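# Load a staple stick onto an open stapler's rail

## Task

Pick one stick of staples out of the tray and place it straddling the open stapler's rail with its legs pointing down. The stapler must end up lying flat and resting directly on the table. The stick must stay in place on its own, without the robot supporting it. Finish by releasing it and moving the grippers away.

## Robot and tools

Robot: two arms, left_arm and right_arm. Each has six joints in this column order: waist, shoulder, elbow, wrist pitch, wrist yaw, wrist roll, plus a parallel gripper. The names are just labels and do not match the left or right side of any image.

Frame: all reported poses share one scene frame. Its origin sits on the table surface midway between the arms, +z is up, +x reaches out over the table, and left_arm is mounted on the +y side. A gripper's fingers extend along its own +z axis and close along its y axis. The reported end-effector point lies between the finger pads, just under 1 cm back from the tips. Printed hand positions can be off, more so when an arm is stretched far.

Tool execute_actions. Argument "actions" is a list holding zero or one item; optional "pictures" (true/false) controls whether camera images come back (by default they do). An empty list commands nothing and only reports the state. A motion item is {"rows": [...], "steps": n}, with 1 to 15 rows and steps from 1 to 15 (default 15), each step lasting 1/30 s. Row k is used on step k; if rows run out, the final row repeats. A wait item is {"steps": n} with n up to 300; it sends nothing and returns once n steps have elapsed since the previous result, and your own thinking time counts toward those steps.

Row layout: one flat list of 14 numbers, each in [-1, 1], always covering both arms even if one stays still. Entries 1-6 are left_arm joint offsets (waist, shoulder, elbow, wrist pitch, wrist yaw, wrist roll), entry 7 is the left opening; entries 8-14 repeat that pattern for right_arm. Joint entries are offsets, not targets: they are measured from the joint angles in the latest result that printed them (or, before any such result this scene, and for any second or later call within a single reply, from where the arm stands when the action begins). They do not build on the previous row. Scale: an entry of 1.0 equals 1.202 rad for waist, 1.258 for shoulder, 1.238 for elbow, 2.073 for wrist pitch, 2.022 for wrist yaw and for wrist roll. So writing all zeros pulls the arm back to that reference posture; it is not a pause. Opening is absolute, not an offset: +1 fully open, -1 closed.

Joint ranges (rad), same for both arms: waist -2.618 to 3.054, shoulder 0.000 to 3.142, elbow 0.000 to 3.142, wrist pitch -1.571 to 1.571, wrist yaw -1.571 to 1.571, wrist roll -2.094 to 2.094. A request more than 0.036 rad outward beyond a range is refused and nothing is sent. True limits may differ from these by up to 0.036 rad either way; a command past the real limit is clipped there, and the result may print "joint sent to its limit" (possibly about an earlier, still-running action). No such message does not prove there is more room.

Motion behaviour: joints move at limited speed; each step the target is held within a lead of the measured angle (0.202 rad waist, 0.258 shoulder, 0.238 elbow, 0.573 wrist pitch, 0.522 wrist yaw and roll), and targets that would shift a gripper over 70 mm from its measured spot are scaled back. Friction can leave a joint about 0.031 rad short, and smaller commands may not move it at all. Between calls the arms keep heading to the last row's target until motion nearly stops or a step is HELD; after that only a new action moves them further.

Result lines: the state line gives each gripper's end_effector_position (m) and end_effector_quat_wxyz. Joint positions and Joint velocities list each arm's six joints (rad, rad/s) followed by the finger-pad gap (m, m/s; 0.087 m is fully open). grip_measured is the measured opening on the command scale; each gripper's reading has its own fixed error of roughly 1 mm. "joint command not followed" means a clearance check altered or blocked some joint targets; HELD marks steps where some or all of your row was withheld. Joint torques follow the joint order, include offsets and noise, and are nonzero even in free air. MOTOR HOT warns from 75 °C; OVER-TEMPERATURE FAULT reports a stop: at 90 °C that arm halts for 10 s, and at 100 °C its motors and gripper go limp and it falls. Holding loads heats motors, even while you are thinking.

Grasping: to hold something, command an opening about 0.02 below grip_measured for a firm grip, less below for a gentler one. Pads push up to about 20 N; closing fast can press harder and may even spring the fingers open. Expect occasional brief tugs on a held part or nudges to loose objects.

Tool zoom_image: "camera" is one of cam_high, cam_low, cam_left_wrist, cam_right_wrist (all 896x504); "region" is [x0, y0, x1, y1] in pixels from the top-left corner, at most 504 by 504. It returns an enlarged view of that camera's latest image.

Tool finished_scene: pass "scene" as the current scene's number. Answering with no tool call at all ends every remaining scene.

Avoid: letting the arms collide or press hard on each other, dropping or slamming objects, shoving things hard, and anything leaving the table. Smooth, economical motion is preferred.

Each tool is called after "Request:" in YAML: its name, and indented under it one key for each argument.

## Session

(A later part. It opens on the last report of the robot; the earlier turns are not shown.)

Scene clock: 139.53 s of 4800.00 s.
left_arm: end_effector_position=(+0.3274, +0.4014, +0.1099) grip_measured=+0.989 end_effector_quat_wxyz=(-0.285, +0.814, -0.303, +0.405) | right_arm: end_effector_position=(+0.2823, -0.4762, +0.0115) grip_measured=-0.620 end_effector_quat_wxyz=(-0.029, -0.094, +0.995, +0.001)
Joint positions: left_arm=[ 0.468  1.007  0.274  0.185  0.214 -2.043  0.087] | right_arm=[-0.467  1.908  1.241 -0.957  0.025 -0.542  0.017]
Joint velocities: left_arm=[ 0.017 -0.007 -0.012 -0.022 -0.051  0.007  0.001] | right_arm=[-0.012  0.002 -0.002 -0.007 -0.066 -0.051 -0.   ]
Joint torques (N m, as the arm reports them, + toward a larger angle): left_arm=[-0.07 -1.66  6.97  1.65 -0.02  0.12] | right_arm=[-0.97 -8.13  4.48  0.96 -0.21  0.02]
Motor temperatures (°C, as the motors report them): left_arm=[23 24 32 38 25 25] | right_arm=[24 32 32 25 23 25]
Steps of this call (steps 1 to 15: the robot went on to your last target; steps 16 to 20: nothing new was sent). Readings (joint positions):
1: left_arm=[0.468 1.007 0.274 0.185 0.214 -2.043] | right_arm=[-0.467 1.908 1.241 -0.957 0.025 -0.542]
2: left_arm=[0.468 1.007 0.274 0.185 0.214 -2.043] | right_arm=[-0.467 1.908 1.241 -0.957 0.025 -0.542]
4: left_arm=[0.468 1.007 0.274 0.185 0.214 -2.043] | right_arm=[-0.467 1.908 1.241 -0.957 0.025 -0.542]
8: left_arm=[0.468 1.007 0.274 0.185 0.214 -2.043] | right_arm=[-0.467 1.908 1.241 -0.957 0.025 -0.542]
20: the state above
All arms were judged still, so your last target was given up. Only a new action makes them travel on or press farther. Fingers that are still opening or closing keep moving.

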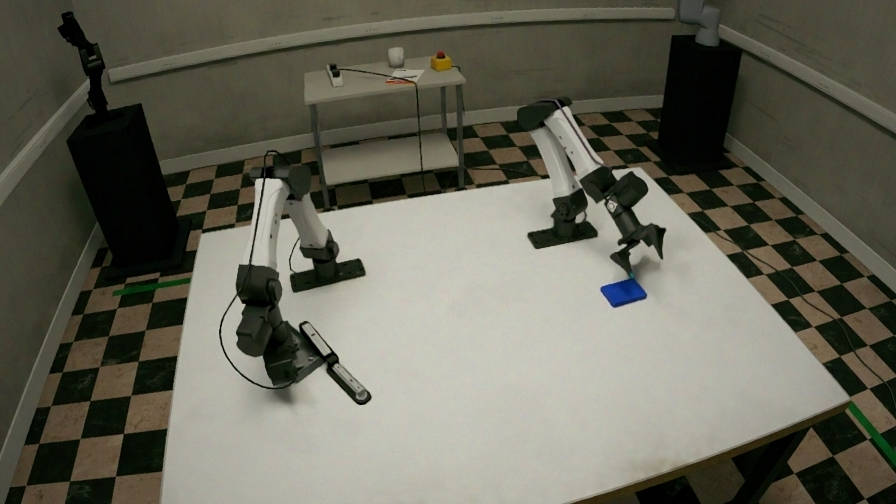

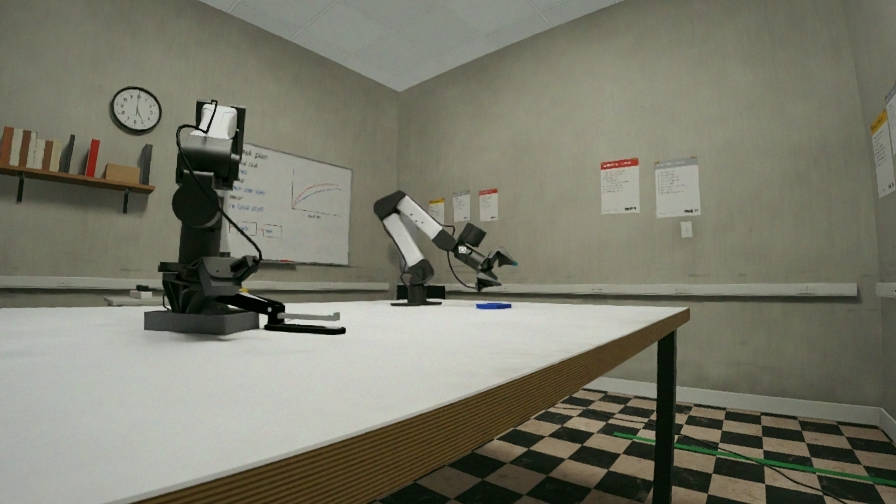

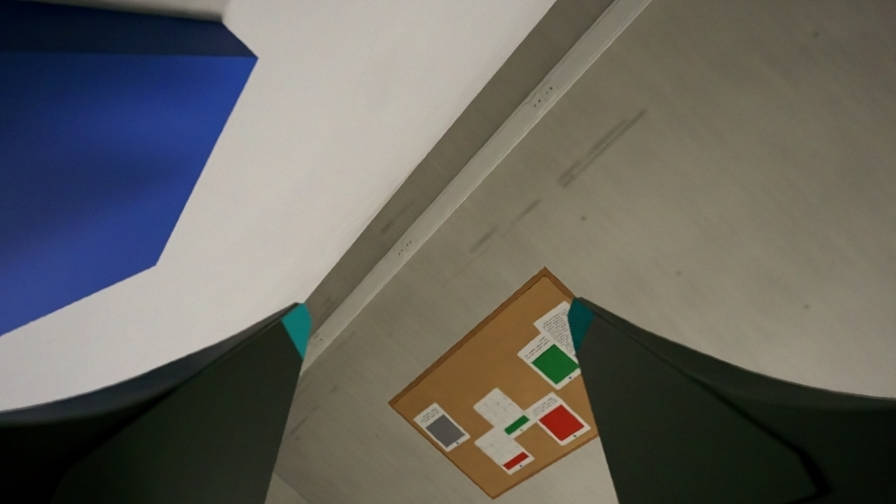

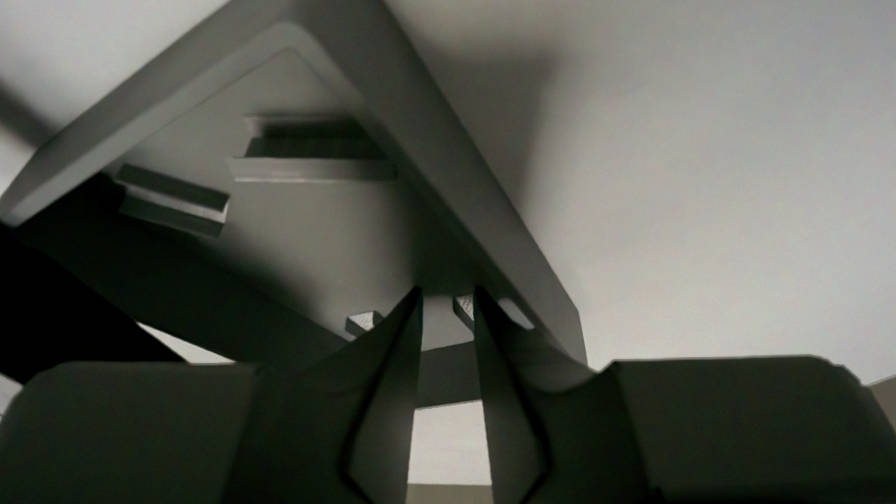

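Right finger seems in the channel; close.

Request:
execute_actions:
  actions:
    - {"rows":[[0,0,0,0,0,0,1,0,0,0,0,0,0,-1]],"steps":15}
  pictures: false

Request:
execute_actions:
  actions:
    - {"rows":[[0,0,0,0,0,0,1,0,0,0.3,-0.18,0,0,-1]],"steps":15}
  pictures: false

Request:
execute_actions:
  actions:
    - {"steps":20}

Scene clock: 146.20 s of 4800.00 s.
left_arm: end_effector_position=(+0.3274, +0.4014, +0.1099) grip_measured=+0.989 end_effector_quat_wxyz=(-0.285, +0.814, -0.303, +0.405) | right_arm: end_effector_position=(+0.2816, -0.4770, +0.0117) grip_measured=-1.000 end_effector_quat_wxyz=(-0.031, -0.094, +0.995, -0.001)
Joint positions: left_arm=[ 0.468  1.007  0.274  0.185  0.214 -2.043  0.087] | right_arm=[-0.467  1.908  1.241 -0.959  0.03  -0.542  0.   ]
Joint velocities: left_arm=[-0.007 -0.002 -0.017  0.007  0.007 -0.066 -0.   ] | right_arm=[-0.007  0.002 -0.007  0.022 -0.007  0.051  0.   ]
Joint torques (N m, as the arm reports them, + toward a larger angle): left_arm=[ 0.04 -1.6   6.86  1.68  0.    0.11] | right_arm=[-0.31 -8.17  6.14  0.34 -0.23  0.02]
Motor temperatures (°C, as the motors report them): left_arm=[23 24 32 38 25 25] | right_arm=[24 32 32 25 23 25]
Steps of this call (steps 1 to 90: nothing new was sent; then 3.17 s passed at rest; steps 91 to 105: all 15 steps of this action). Readings (joint positions):
91: left_arm=[0.468 1.007 0.274 0.185 0.214 -2.043] | right_arm=[-0.467 1.908 1.241 -0.957 0.029 -0.542]
92: left_arm=[0.468 1.007 0.274 0.185 0.214 -2.043] | right_arm=[-0.467 1.908 1.241 -0.958 0.030 -0.542]
94: left_arm=[0.468 1.007 0.274 0.185 0.214 -2.043] | right_arm=[-0.467 1.908 1.241 -0.959 0.030 -0.542]
98: left_arm=[0.468 1.007 0.274 0.185 0.214 -2.043] | right_arm=[-0.467 1.908 1.241 -0.959 0.030 -0.542]
105: the state above

Scene clock: 146.70 s of 4800.00 s.
left_arm: end_effector_position=(+0.3274, +0.4014, +0.1099) grip_measured=+0.989 end_effector_quat_wxyz=(-0.285, +0.814, -0.303, +0.405) | right_arm: end_effector_position=(+0.3071, -0.4864, +0.1000) grip_measured=-1.000 end_effector_quat_wxyz=(-0.021, -0.094, +0.995, -0.007)
Joint positions: left_arm=[ 0.468  1.007  0.274  0.185  0.214 -2.043  0.087] | right_arm=[-0.467  1.904  1.603 -1.301  0.03  -0.542  0.   ]
Joint velocities: left_arm=[ 0.002 -0.002  0.002 -0.051 -0.022 -0.037  0.   ] | right_arm=[-0.002 -0.017 -0.017 -0.125  0.081 -0.051  0.   ]
Joint torques (N m, as the arm reports them, + toward a larger angle): left_arm=[-0.02 -1.53  6.86  1.65  0.01  0.11] | right_arm=[-0.31 -8.32  7.51  0.23 -0.17  0.02]
Motor temperatures (°C, as the motors report them): left_arm=[23 24 32 38 25 25] | right_arm=[24 32 32 25 23 25]
Steps of this call (steps 1 to 15: all 15 steps of this action). Readings (joint positions):
1: left_arm=[0.468 1.007 0.274 0.185 0.214 -2.043] | right_arm=[-0.467 1.915 1.277 -1.018 0.030 -0.542]
2: left_arm=[0.468 1.007 0.274 0.185 0.214 -2.043] | right_arm=[-0.467 1.928 1.340 -1.099 0.030 -0.542]
4: left_arm=[0.468 1.007 0.274 0.185 0.214 -2.043] | right_arm=[-0.467 1.931 1.477 -1.187 0.030 -0.542]
8: left_arm=[0.468 1.007 0.274 0.185 0.214 -2.043] | right_arm=[-0.467 1.905 1.601 -1.230 0.030 -0.542]
15: the state above

Scene clock: 147.37 s of 4800.00 s.
left_arm: end_effector_position=(+0.3274, +0.4014, +0.1099) grip_measured=+0.989 end_effector_quat_wxyz=(-0.285, +0.814, -0.303, +0.405) | right_arm: end_effector_position=(+0.3035, -0.4851, +0.1007) grip_measured=-1.000 end_effector_quat_wxyz=(-0.027, -0.094, +0.995, -0.003)
Joint positions: left_arm=[ 0.468  1.007  0.274  0.185  0.214 -2.043  0.087] | right_arm=[-0.467  1.904  1.603 -1.316  0.03  -0.542  0.   ]
Joint velocities: left_arm=[-0.007 -0.002  0.002  0.022  0.007 -0.022 -0.   ] | right_arm=[-0.012 -0.002 -0.002 -0.022 -0.007  0.007  0.   ]
Joint torques (N m, as the arm reports them, + toward a larger angle): left_arm=[-0.02 -1.7   6.91  1.65  0.01  0.11] | right_arm=[-0.29 -8.27  7.44  0.17 -0.17  0.02]
Motor temperatures (°C, as the motors report them): left_arm=[23 24 32 38 25 25] | right_arm=[24 32 32 25 23 25]
Steps of this call (steps 1 to 20: the robot went on to your last target). Readings (joint positions):
1: left_arm=[0.468 1.007 0.274 0.185 0.214 -2.043] | right_arm=[-0.467 1.904 1.603 -1.304 0.030 -0.542]
2: left_arm=[0.468 1.007 0.274 0.185 0.214 -2.043] | right_arm=[-0.467 1.904 1.603 -1.307 0.030 -0.542]
4: left_arm=[0.468 1.007 0.274 0.185 0.214 -2.043] | right_arm=[-0.467 1.904 1.603 -1.311 0.030 -0.542]
8: left_arm=[0.468 1.007 0.274 0.185 0.214 -2.043] | right_arm=[-0.467 1.904 1.603 -1.314 0.030 -0.542]
20: the state above

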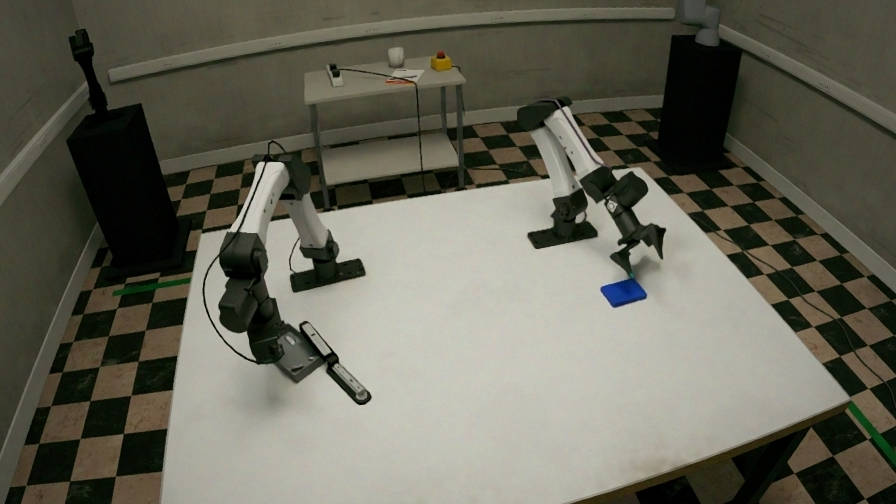

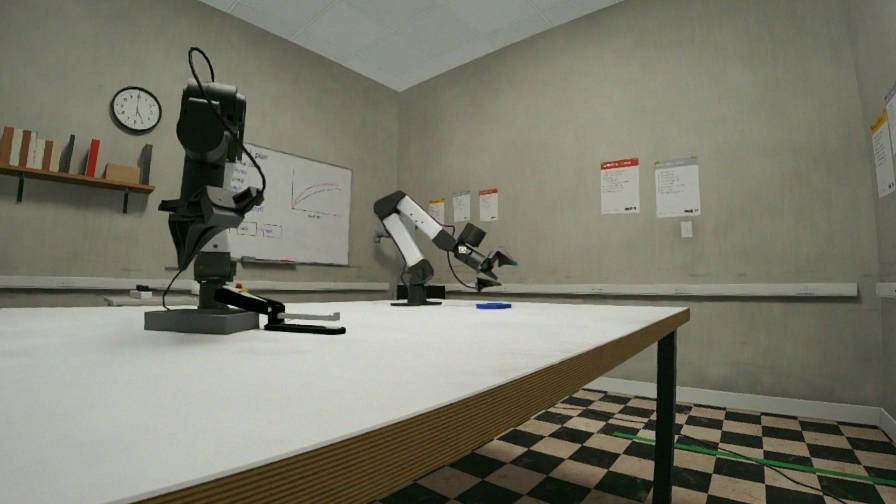

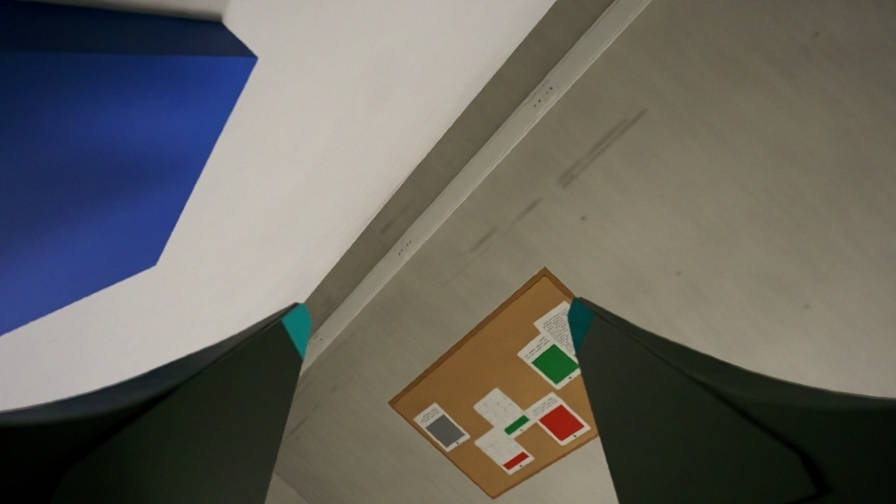

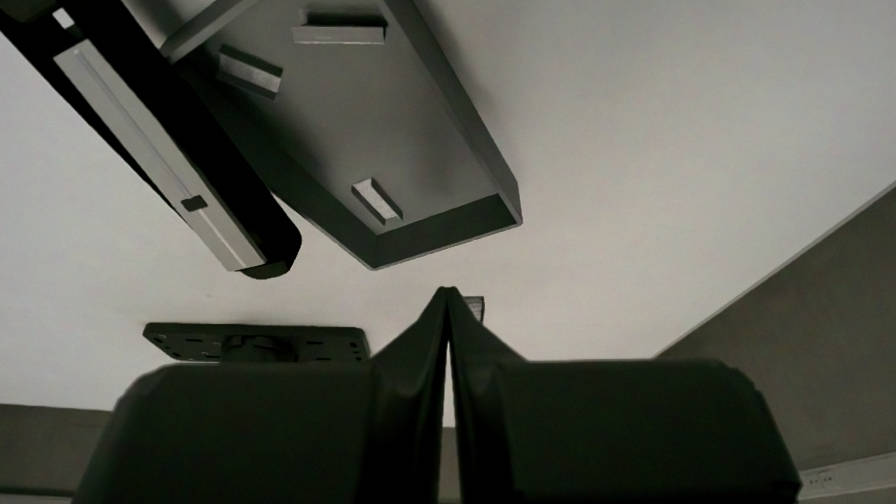

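Request:
execute_actions:
  actions:
    - {"rows":[[0,0,0,0,0,0,1,0.8,-0.608,-0.485,0.7,0,0.268,-1]],"steps":15}
  pictures: false

Request:
execute_actions:
  actions:
    - {"steps":45}
  pictures: false

Scene clock: 156.67 s of 4800.00 s.
left_arm: end_effector_position=(+0.3274, +0.4014, +0.1099) grip_measured=+0.989 end_effector_quat_wxyz=(-0.285, +0.814, -0.303, +0.405) | right_arm: end_effector_position=(+0.3908, -0.2419, +0.2311) grip_measured=-1.000 end_effector_quat_wxyz=(+0.521, -0.159, +0.838, +0.046)
Joint positions: left_arm=[ 0.468  1.007  0.274  0.185  0.214 -2.043  0.087] | right_arm=[ 0.202  1.225  1.062 -0.308  0.033 -0.083  0.   ]
Joint velocities: left_arm=[ 0.017  0.017 -0.012 -0.051 -0.022  0.022 -0.001] | right_arm=[ 1.199 -0.559 -0.076  1.692 -0.022  0.271  0.   ]
Joint torques (N m, as the arm reports them, + toward a larger angle): left_arm=[-0.11 -1.61  6.95  1.66 -0.01  0.09] | right_arm=[ 0.44 -5.    5.58  2.16 -0.18  0.11]
Motor temperatures (°C, as the motors report them): left_arm=[23 24 33 38 25 25] | right_arm=[24 33 32 25 23 25]
Steps of this call (steps 1 to 15: the robot went on to your last target; steps 16 to 90: nothing new was sent; then 5.80 s passed at rest; steps 91 to 105: all 15 steps of this action). Readings (joint positions):
91: left_arm=[0.468 1.007 0.274 0.185 0.214 -2.043] | right_arm=[-0.453 1.879 1.566 -1.256 0.036 -0.485]
92: left_arm=[0.468 1.007 0.274 0.185 0.214 -2.043] | right_arm=[-0.425 1.833 1.502 -1.167 0.041 -0.416]
94: left_arm=[0.468 1.007 0.274 0.185 0.214 -2.043] | right_arm=[-0.330 1.725 1.380 -1.011 0.042 -0.307]
98: left_arm=[0.468 1.007 0.274 0.185 0.214 -2.043] | right_arm=[-0.102 1.480 1.153 -0.692 0.038 -0.168]
105: the state above

Scene clock: 158.17 s of 4800.00 s.
left_arm: end_effector_position=(+0.3274, +0.4014, +0.1099) grip_measured=+0.989 end_effector_quat_wxyz=(-0.285, +0.814, -0.303, +0.405) | right_arm: end_effector_position=(+0.3623, -0.1191, +0.3360) grip_measured=-1.000 end_effector_quat_wxyz=(+0.671, -0.210, +0.683, +0.199)
Joint positions: left_arm=[ 0.468  1.007  0.274  0.185  0.214 -2.043  0.087] | right_arm=[ 0.499  1.156  1.025  0.11   0.023 -0.008  0.   ]
Joint velocities: left_arm=[-0.007 -0.002  0.012  0.037  0.037  0.051  0.   ] | right_arm=[ 0.002 -0.007 -0.002  0.022 -0.022 -0.081  0.   ]
Joint torques (N m, as the arm reports them, + toward a larger angle): left_arm=[-0.01 -1.59  6.9   1.66  0.01  0.08] | right_arm=[-0.57 -4.84  6.28  2.58 -0.09  0.11]
Motor temperatures (°C, as the motors report them): left_arm=[23 24 33 38 25 25] | right_arm=[24 32 32 26 23 25]
Steps of this call (steps 1 to 45: the robot went on to your last target). Readings (joint positions):
1: left_arm=[0.468 1.007 0.274 0.185 0.214 -2.043] | right_arm=[0.247 1.208 1.059 -0.251 0.034 -0.074]
2: left_arm=[0.468 1.007 0.274 0.185 0.214 -2.043] | right_arm=[0.297 1.194 1.056 -0.196 0.035 -0.065]
4: left_arm=[0.468 1.007 0.274 0.185 0.214 -2.043] | right_arm=[0.406 1.173 1.046 -0.092 0.034 -0.047]
8: left_arm=[0.468 1.007 0.274 0.185 0.214 -2.043] | right_arm=[0.499 1.156 1.033 0.039 0.021 -0.026]
45: the state above
All arms were judged still, so your last target was given up. Only a new action makes them travel on or press farther. Fingers that are still opening or closing keep moving.

Request:
execute_actions:
  actions:
    - {"rows":[[-1,-0.323,0.158,-0.027,-0.106,1,1,0.81,-0.32,-0.325,0,0,0,-1]],"steps":15}
  pictures: false

Request:
execute_actions:
  actions:
    - {"steps":45}
  pictures: false

Request:
execute_actions:
  actions:
    - {"rows":[[-0.61,0,0,0,0,0,1,0,0,0,0,0,0,-1]],"steps":15}
  pictures: false

Request:
execute_actions:
  actions:
    - {"steps":30}

Scene clock: 175.93 s of 4800.00 s.
left_arm: end_effector_position=(+0.2796, +0.1593, +0.2652) grip_measured=+0.989 end_effector_quat_wxyz=(+0.580, -0.124, +0.691, -0.413) | right_arm: end_effector_position=(+0.0291, -0.0232, +0.2804) grip_measured=-1.000 end_effector_quat_wxyz=(+0.505, -0.498, +0.509, +0.487)
Joint positions: left_arm=[-0.46   0.603  0.472  0.145  0.02  -0.796  0.087] | right_arm=[ 1.445  0.764  0.642  0.106  0.015 -0.008  0.   ]
Joint velocities: left_arm=[-2.176 -0.032 -0.007 -0.037 -0.066  2.835  0.   ] | right_arm=[ 0.794  0.002  0.007 -0.007 -0.168 -0.007  0.   ]
Joint torques (N m, as the arm reports them, + toward a larger angle): left_arm=[ 0.34  0.1   7.42  1.67 -0.12  0.21] | right_arm=[-2.21 -1.61  6.6   2.32  0.09  0.02]
Motor temperatures (°C, as the motors report them): left_arm=[23 24 33 39 25 25] | right_arm=[24 30 32 30 23 25]
Steps of this call (steps 1 to 90: nothing new was sent; then 14.27 s passed at rest; steps 91 to 105: all 15 steps of this action). Readings (joint positions):
91: left_arm=[0.447 0.991 0.285 0.163 0.188 -1.999] | right_arm=[0.518 1.133 0.998 0.123 0.034 -0.008]
92: left_arm=[0.404 0.954 0.300 0.137 0.165 -1.941] | right_arm=[0.564 1.080 0.938 0.123 0.038 -0.008]
94: left_arm=[0.314 0.860 0.345 0.124 0.131 -1.822] | right_arm=[0.682 0.948 0.811 0.118 0.033 -0.008]
98: left_arm=[0.067 0.654 0.438 0.131 0.064 -1.484] | right_arm=[0.970 0.768 0.653 0.107 0.028 -0.008]
105: the state above

Scene clock: 177.43 s of 4800.00 s.
left_arm: end_effector_position=(+0.2488, +0.1179, +0.2514) grip_measured=+0.989 end_effector_quat_wxyz=(+0.663, +0.232, +0.665, -0.254) | right_arm: end_effector_position=(+0.0219, -0.0231, +0.2804) grip_measured=-1.000 end_effector_quat_wxyz=(+0.500, -0.504, +0.504, +0.492)
Joint positions: left_arm=[-0.728  0.603  0.472  0.14   0.012 -0.031  0.087] | right_arm=[ 1.467  0.764  0.642  0.106  0.016 -0.008  0.   ]
Joint velocities: left_arm=[-0.002 -0.022 -0.017 -0.037 -0.007 -0.051 -0.   ] | right_arm=[-0.007  0.007 -0.007  0.051  0.037  0.037  0.   ]
Joint torques (N m, as the arm reports them, + toward a larger angle): left_arm=[-0.55  0.18  7.44  1.71 -0.12  0.14] | right_arm=[ 0.08 -1.63  6.63  2.34 -0.09  0.01]
Motor temperatures (°C, as the motors report them): left_arm=[23 24 33 39 25 25] | right_arm=[24 30 32 31 23 25]
Steps of this call (steps 1 to 45: the robot went on to your last target). Readings (joint positions):
1: left_arm=[-0.535 0.603 0.472 0.143 0.017 -0.698] | right_arm=[1.462 0.764 0.642 0.106 0.013 -0.008]
2: left_arm=[-0.609 0.603 0.472 0.142 0.015 -0.600] | right_arm=[1.467 0.764 0.642 0.106 0.013 -0.008]
4: left_arm=[-0.706 0.603 0.472 0.140 0.018 -0.408] | right_arm=[1.467 0.764 0.642 0.106 0.014 -0.008]
8: left_arm=[-0.728 0.603 0.472 0.140 0.017 -0.183] | right_arm=[1.467 0.764 0.642 0.106 0.015 -0.008]
45: the state above
All arms were judged still, so your last target was given up. Only a new action makes them travel on or press farther. Fingers that are still opening or closing keep moving.

Scene clock: 177.93 s of 4800.00 s.
left_arm: end_effector_position=(+0.0593, +0.0132, +0.2514) grip_measured=+0.989 end_effector_quat_wxyz=(+0.528, +0.454, +0.538, -0.475) | right_arm: end_effector_position=(+0.0219, -0.0231, +0.2804) grip_measured=-1.000 end_effector_quat_wxyz=(+0.500, -0.504, +0.504, +0.492)
Joint positions: left_arm=[-1.455  0.603  0.472  0.14   0.017 -0.032  0.087] | right_arm=[ 1.467  0.764  0.642  0.106  0.016 -0.008  0.   ]
Joint velocities: left_arm=[-0.002 -0.002  0.032  0.095  0.007  0.037 -0.001] | right_arm=[ 0.007  0.007 -0.002 -0.022  0.051 -0.125  0.   ]
Joint torques (N m, as the arm reports them, + toward a larger angle): left_arm=[-0.55  0.3   7.54  1.8  -0.12  0.05] | right_arm=[-0.31 -0.75  8.3   2.3  -0.16  0.02]
Motor temperatures (°C, as the motors report them): left_arm=[23 24 33 39 25 25] | right_arm=[24 30 32 31 23 25]
Steps of this call (steps 1 to 15: all 15 steps of this action). Readings (joint positions):
1: left_arm=[-0.762 0.603 0.472 0.140 -0.004 -0.032] | right_arm=[1.467 0.764 0.642 0.106 0.016 -0.008]
2: left_arm=[-0.834 0.603 0.472 0.140 -0.004 -0.032] | right_arm=[1.467 0.764 0.642 0.106 0.016 -0.008]
4: left_arm=[-0.986 0.603 0.472 0.140 0.000 -0.032] | right_arm=[1.467 0.764 0.642 0.106 0.016 -0.008]
8: left_arm=[-1.287 0.603 0.472 0.140 0.005 -0.032] | right_arm=[1.467 0.764 0.642 0.106 0.016 -0.008]
15: the state above

Scene clock: 178.93 s of 4800.00 s.
left_arm: end_effector_position=(+0.0593, +0.0132, +0.2514) grip_measured=+0.989 end_effector_quat_wxyz=(+0.528, +0.454, +0.538, -0.475) | right_arm: end_effector_position=(+0.0219, -0.0231, +0.2804) grip_measured=-1.000 end_effector_quat_wxyz=(+0.500, -0.504, +0.504, +0.492)
Joint positions: left_arm=[-1.455  0.603  0.472  0.14   0.017 -0.032  0.087] | right_arm=[ 1.467  0.764  0.642  0.106  0.016 -0.008  0.   ]
Joint velocities: left_arm=[-0.002  0.017 -0.007  0.051  0.037  0.037  0.001] | right_arm=[-0.002  0.007  0.002 -0.037 -0.007  0.022  0.   ]
Joint torques (N m, as the arm reports them, + toward a larger angle): left_arm=[-0.63  0.25  7.51  1.78 -0.07  0.05] | right_arm=[-0.3  -0.76  8.3   2.3  -0.16  0.02]
Motor temperatures (°C, as the motors report them): left_arm=[23 24 33 39 25 25] | right_arm=[24 29 33 31 23 25]
Steps of this call (steps 1 to 15: the robot went on to your last target; steps 16 to 30: nothing new was sent). Readings (joint positions):
1: left_arm=[-1.455 0.603 0.472 0.140 0.017 -0.032] | right_arm=[1.467 0.764 0.642 0.106 0.016 -0.008]
2: left_arm=[-1.455 0.603 0.472 0.140 0.017 -0.032] | right_arm=[1.467 0.764 0.642 0.106 0.016 -0.008]
4: left_arm=[-1.455 0.603 0.472 0.140 0.017 -0.032] | right_arm=[1.467 0.764 0.642 0.106 0.016 -0.008]
8: left_arm=[-1.455 0.603 0.472 0.140 0.017 -0.032] | right_arm=[1.467 0.764 0.642 0.106 0.016 -0.008]
30: the state above
All arms were judged still, so your last target was given up. Only a new action makes them travel on or press farther. Fingers that are still opening or closing keep moving.

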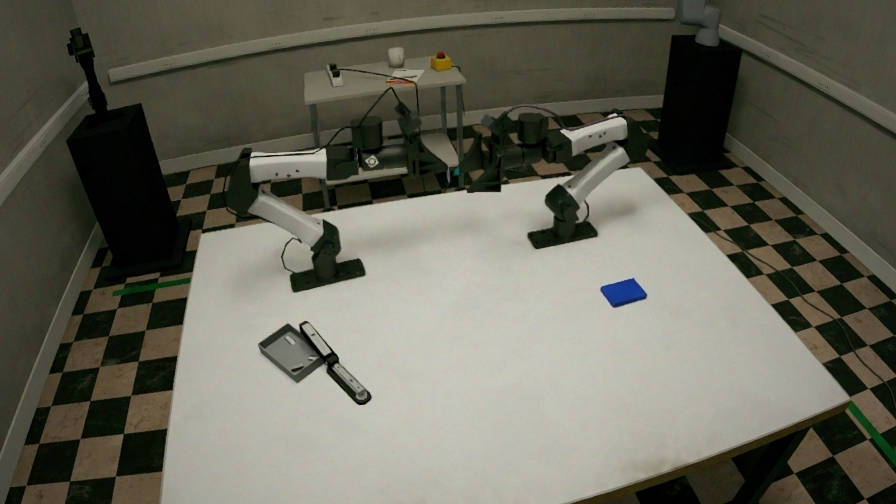

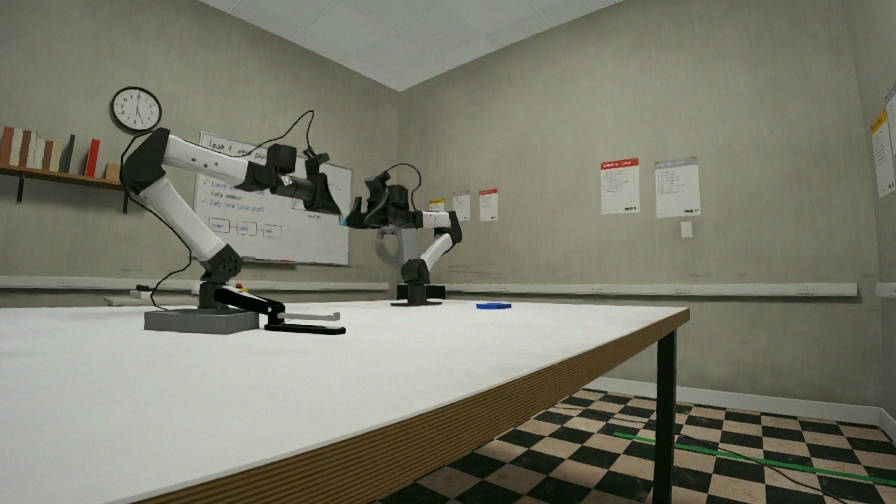

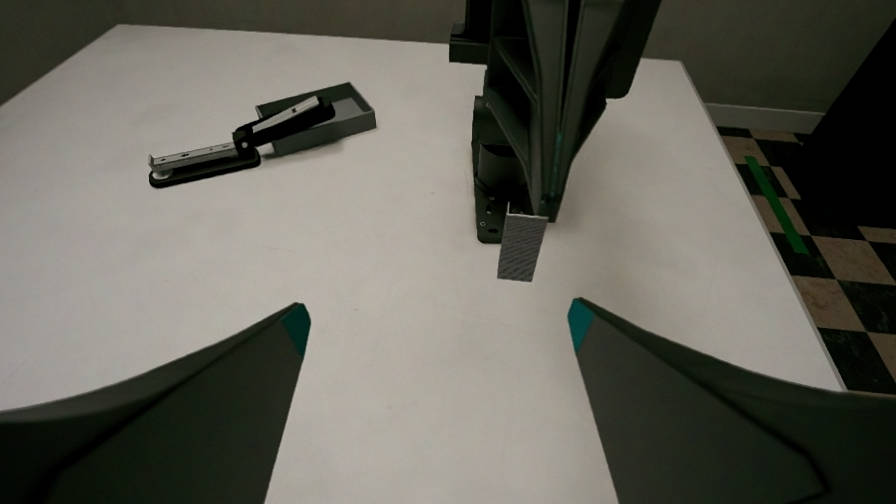

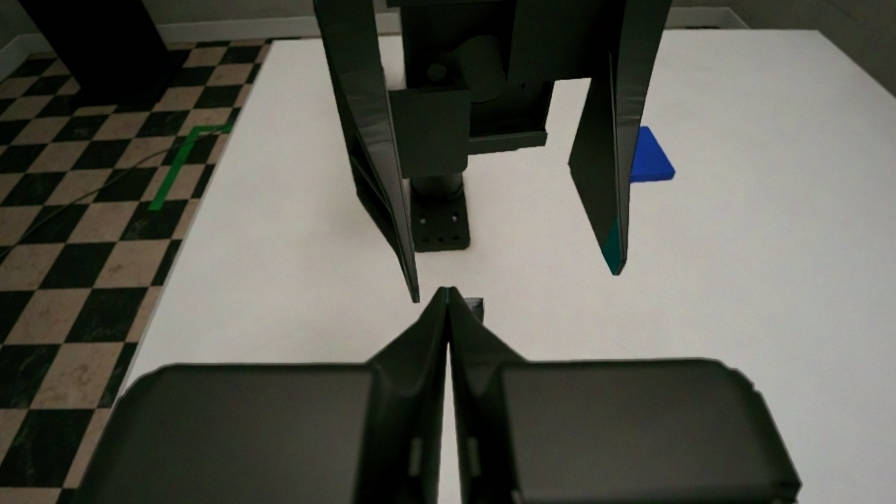

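Request:
execute_actions:
  actions:
    - {"rows":[[-0.105,0.07,0.07,0,0,0,-0.1,0,0,0,0,0,0,-1]],"steps":15}
  pictures: false

Request:
execute_actions:
  actions:
    - {"steps":15}

Scene clock: 186.60 s of 4800.00 s.
left_arm: end_effector_position=(+0.0240, -0.0003, +0.2612) grip_measured=-0.100 end_effector_quat_wxyz=(+0.496, +0.487, +0.514, -0.502) | right_arm: end_effector_position=(+0.0219, -0.0231, +0.2804) grip_measured=-1.000 end_effector_quat_wxyz=(+0.500, -0.504, +0.504, +0.492)
Joint positions: left_arm=[-1.575  0.672  0.534  0.135  0.015 -0.033  0.039] | right_arm=[ 1.467  0.764  0.642  0.106  0.016 -0.008  0.   ]
Joint velocities: left_arm=[ 0.007  0.002 -0.002 -0.037  0.066  0.11   0.001] | right_arm=[-0.017 -0.002 -0.017  0.007  0.007 -0.051  0.   ]
Joint torques (N m, as the arm reports them, + toward a larger angle): left_arm=[-0.55  1.3   9.39  1.79 -0.02  0.04] | right_arm=[-0.29 -0.75  8.32  2.29 -0.16  0.02]
Motor temperatures (°C, as the motors report them): left_arm=[23 24 34 40 25 25] | right_arm=[24 28 33 31 23 25]
Steps of this call (steps 1 to 90: nothing new was sent; then 4.17 s passed at rest; steps 91 to 105: all 15 steps of this action). Readings (joint positions):
91: left_arm=[-1.476 0.611 0.480 0.136 0.008 -0.033] | right_arm=[1.467 0.764 0.642 0.106 0.016 -0.008]
92: left_arm=[-1.516 0.633 0.498 0.135 0.008 -0.033] | right_arm=[1.467 0.764 0.642 0.106 0.016 -0.008]
94: left_arm=[-1.565 0.665 0.527 0.135 0.014 -0.033] | right_arm=[1.467 0.764 0.642 0.106 0.016 -0.008]
98: left_arm=[-1.575 0.672 0.534 0.135 0.015 -0.033] | right_arm=[1.467 0.764 0.642 0.106 0.016 -0.008]
105: the state above

Scene clock: 187.10 s of 4800.00 s.
left_arm: end_effector_position=(+0.0240, -0.0003, +0.2612) grip_measured=-0.100 end_effector_quat_wxyz=(+0.496, +0.487, +0.514, -0.502) | right_arm: end_effector_position=(+0.0219, -0.0231, +0.2804) grip_measured=-1.000 end_effector_quat_wxyz=(+0.500, -0.504, +0.504, +0.492)
Joint positions: left_arm=[-1.575  0.672  0.534  0.135  0.015 -0.033  0.039] | right_arm=[ 1.467  0.764  0.642  0.106  0.016 -0.008  0.   ]
Joint velocities: left_arm=[-0.007  0.002 -0.017 -0.022 -0.051 -0.007 -0.001] | right_arm=[ 0.012 -0.002 -0.012  0.051 -0.051 -0.007  0.   ]
Joint torques (N m, as the arm reports them, + toward a larger angle): left_arm=[-0.67  1.24  9.38  1.84 -0.02  0.07] | right_arm=[-0.3  -0.76  8.3   2.3  -0.16  0.02]
Motor temperatures (°C, as the motors report them): left_arm=[23 24 34 40 25 25] | right_arm=[24 28 33 31 23 25]
Steps of this call (steps 1 to 15: the robot went on to your last target). Readings (joint positions):
1: left_arm=[-1.575 0.672 0.534 0.135 0.015 -0.033] | right_arm=[1.467 0.764 0.642 0.106 0.016 -0.008]
2: left_arm=[-1.575 0.672 0.534 0.135 0.015 -0.033] | right_arm=[1.467 0.764 0.642 0.106 0.016 -0.008]
4: left_arm=[-1.575 0.672 0.534 0.135 0.015 -0.033] | right_arm=[1.467 0.764 0.642 0.106 0.016 -0.008]
8: left_arm=[-1.575 0.672 0.534 0.135 0.015 -0.033] | right_arm=[1.467 0.764 0.642 0.106 0.016 -0.008]
15: the state above
All arms were judged still, so your last target was given up. Only a new action makes them travel on or press farther. Fingers that are still opening or closing keep moving.

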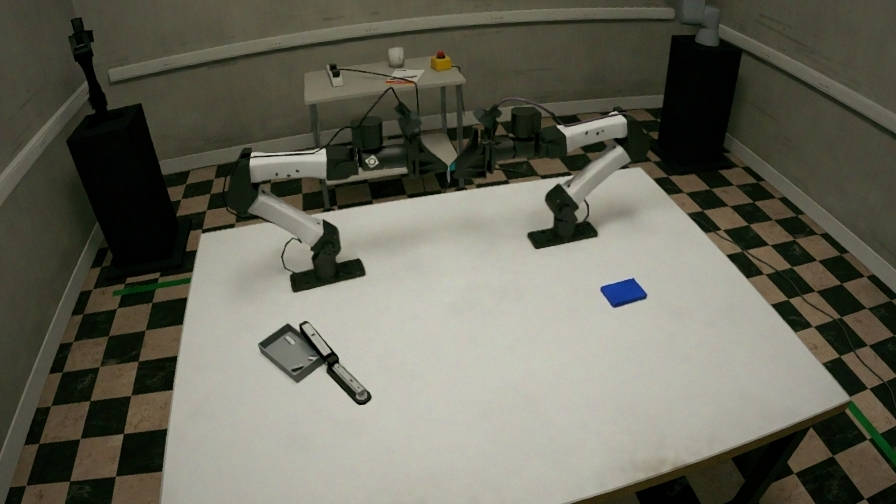

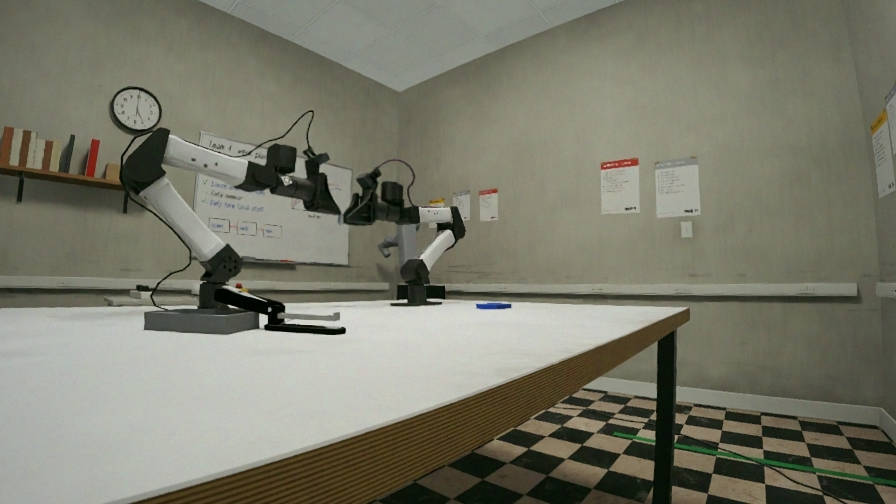

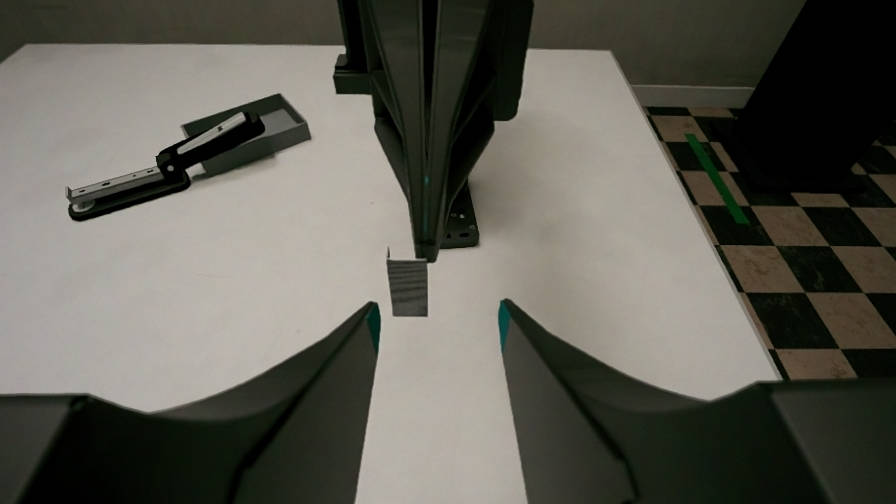

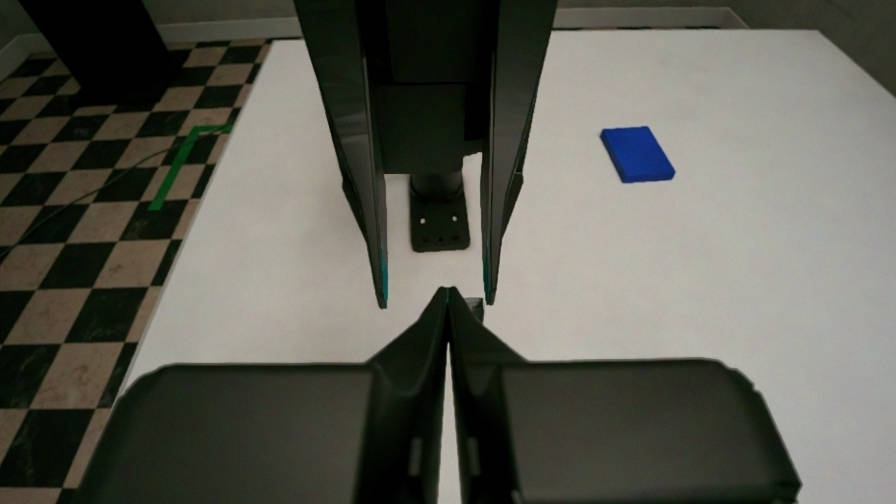

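Request:
execute_actions:
  actions:
    - {"rows":[[0.04,0.08,0.07,0,0,0,-0.3,0,0,0,0,0,0,-1]],"steps":15}
  pictures: false

Request:
execute_actions:
  actions:
    - {"steps":15}

Scene clock: 192.07 s of 4800.00 s.
left_arm: end_effector_position=(+0.0375, -0.0135, +0.2660) grip_measured=-0.300 end_effector_quat_wxyz=(+0.499, +0.483, +0.530, -0.486) | right_arm: end_effector_position=(+0.0219, -0.0231, +0.2804) grip_measured=-1.000 end_effector_quat_wxyz=(+0.500, -0.504, +0.504, +0.492)
Joint positions: left_arm=[-1.534  0.756  0.596  0.131  0.017 -0.033  0.031] | right_arm=[ 1.467  0.764  0.642  0.106  0.016 -0.008  0.   ]
Joint velocities: left_arm=[-0.007 -0.022 -0.007  0.037  0.022 -0.037  0.   ] | right_arm=[-0.002 -0.022  0.007 -0.022 -0.022  0.037  0.   ]
Joint torques (N m, as the arm reports them, + toward a larger angle): left_arm=[ 0.66  0.51  9.49  1.85 -0.03  0.05] | right_arm=[-0.29 -0.75  8.3   2.3  -0.17  0.02]
Motor temperatures (°C, as the motors report them): left_arm=[23 24 35 40 25 25] | right_arm=[24 28 34 32 23 25]
Steps of this call (steps 1 to 90: nothing new was sent; then 1.47 s passed at rest; steps 91 to 105: all 15 steps of this action). Readings (joint positions):
91: left_arm=[-1.568 0.683 0.543 0.131 0.017 -0.033] | right_arm=[1.467 0.764 0.642 0.106 0.016 -0.008]
92: left_arm=[-1.555 0.707 0.562 0.131 0.017 -0.033] | right_arm=[1.467 0.764 0.642 0.106 0.016 -0.008]
94: left_arm=[-1.537 0.746 0.591 0.131 0.017 -0.033] | right_arm=[1.467 0.764 0.642 0.106 0.016 -0.008]
98: left_arm=[-1.534 0.756 0.596 0.131 0.017 -0.033] | right_arm=[1.467 0.764 0.642 0.106 0.016 -0.008]
105: the state above

Scene clock: 192.57 s of 4800.00 s.
left_arm: end_effector_position=(+0.0375, -0.0135, +0.2660) grip_measured=-0.300 end_effector_quat_wxyz=(+0.499, +0.483, +0.530, -0.486) | right_arm: end_effector_position=(+0.0219, -0.0231, +0.2804) grip_measured=-1.000 end_effector_quat_wxyz=(+0.500, -0.504, +0.504, +0.492)
Joint positions: left_arm=[-1.534  0.756  0.596  0.131  0.017 -0.033  0.031] | right_arm=[ 1.467  0.764  0.642  0.106  0.016 -0.008  0.   ]
Joint velocities: left_arm=[ 0.002 -0.012 -0.007  0.007 -0.037  0.022 -0.001] | right_arm=[-0.017 -0.007  0.007 -0.037 -0.081  0.022  0.   ]
Joint torques (N m, as the arm reports them, + toward a larger angle): left_arm=[ 0.7   0.6   9.45  1.84 -0.05  0.03] | right_arm=[-0.28 -0.76  8.31  2.29 -0.16  0.02]
Motor temperatures (°C, as the motors report them): left_arm=[23 24 35 40 25 25] | right_arm=[24 28 34 32 23 25]
Steps of this call (steps 1 to 15: the robot went on to your last target). Readings (joint positions):
1: left_arm=[-1.534 0.756 0.596 0.131 0.017 -0.033] | right_arm=[1.467 0.764 0.642 0.106 0.016 -0.008]
2: left_arm=[-1.534 0.756 0.596 0.131 0.017 -0.033] | right_arm=[1.467 0.764 0.642 0.106 0.016 -0.008]
4: left_arm=[-1.534 0.756 0.596 0.131 0.017 -0.033] | right_arm=[1.467 0.764 0.642 0.106 0.016 -0.008]
8: left_arm=[-1.534 0.756 0.596 0.131 0.017 -0.033] | right_arm=[1.467 0.764 0.642 0.106 0.016 -0.008]
15: the state above
All arms were judged still, so your last target was given up. Only a new action makes them travel on or press farther. Fingers that are still opening or closing keep moving.

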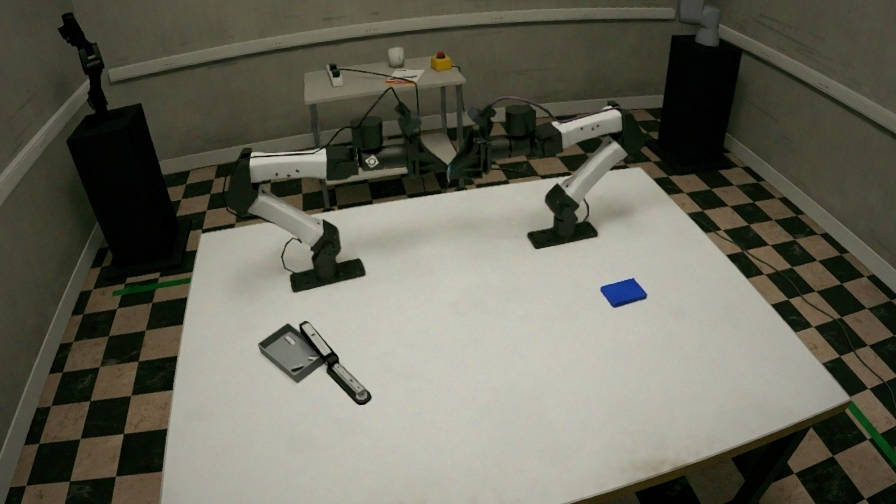

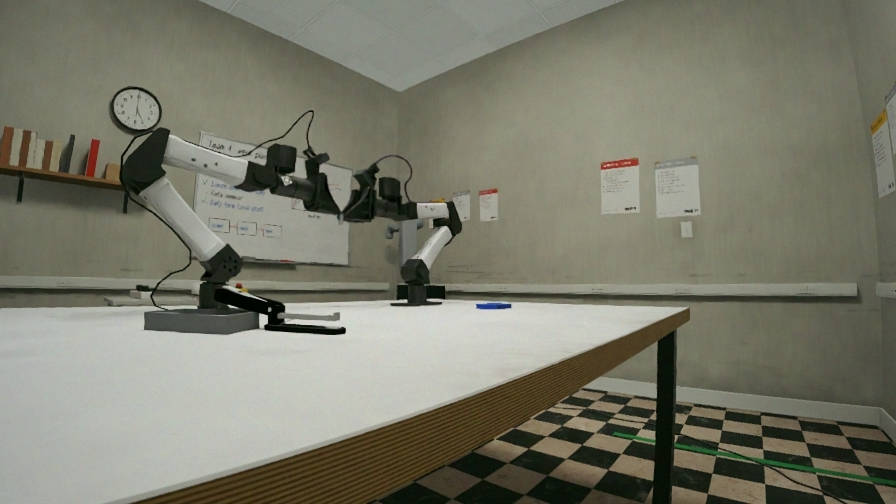

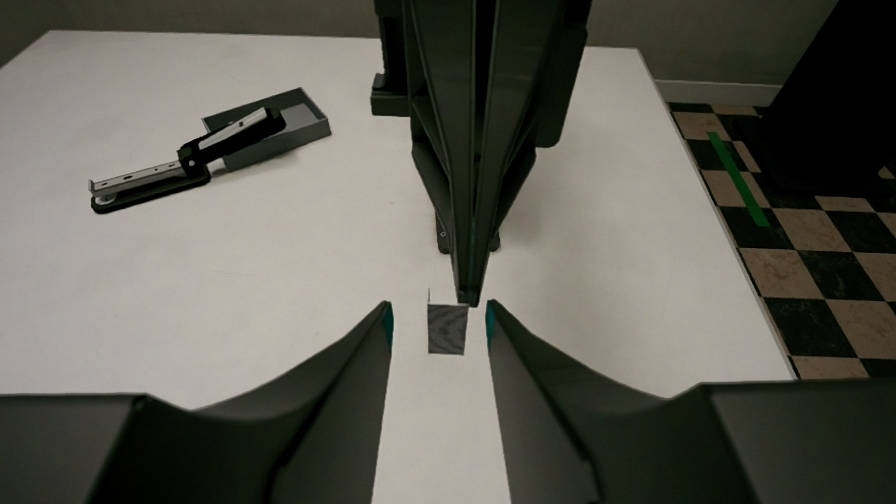

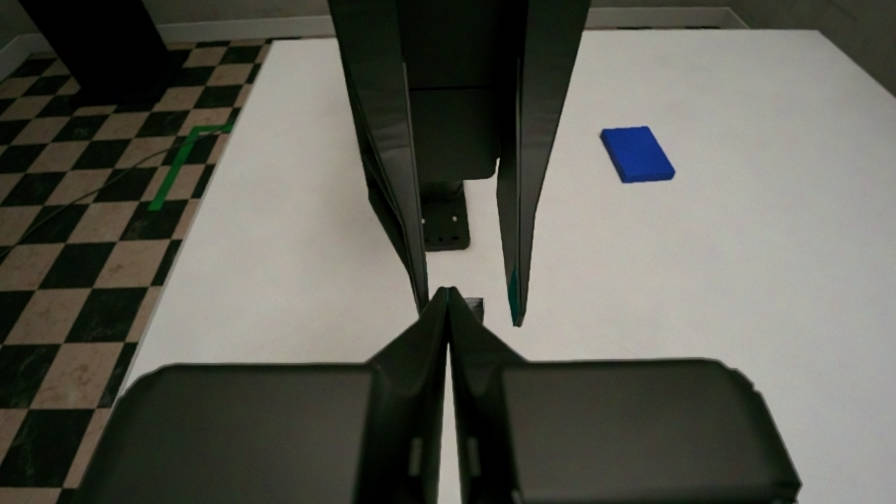

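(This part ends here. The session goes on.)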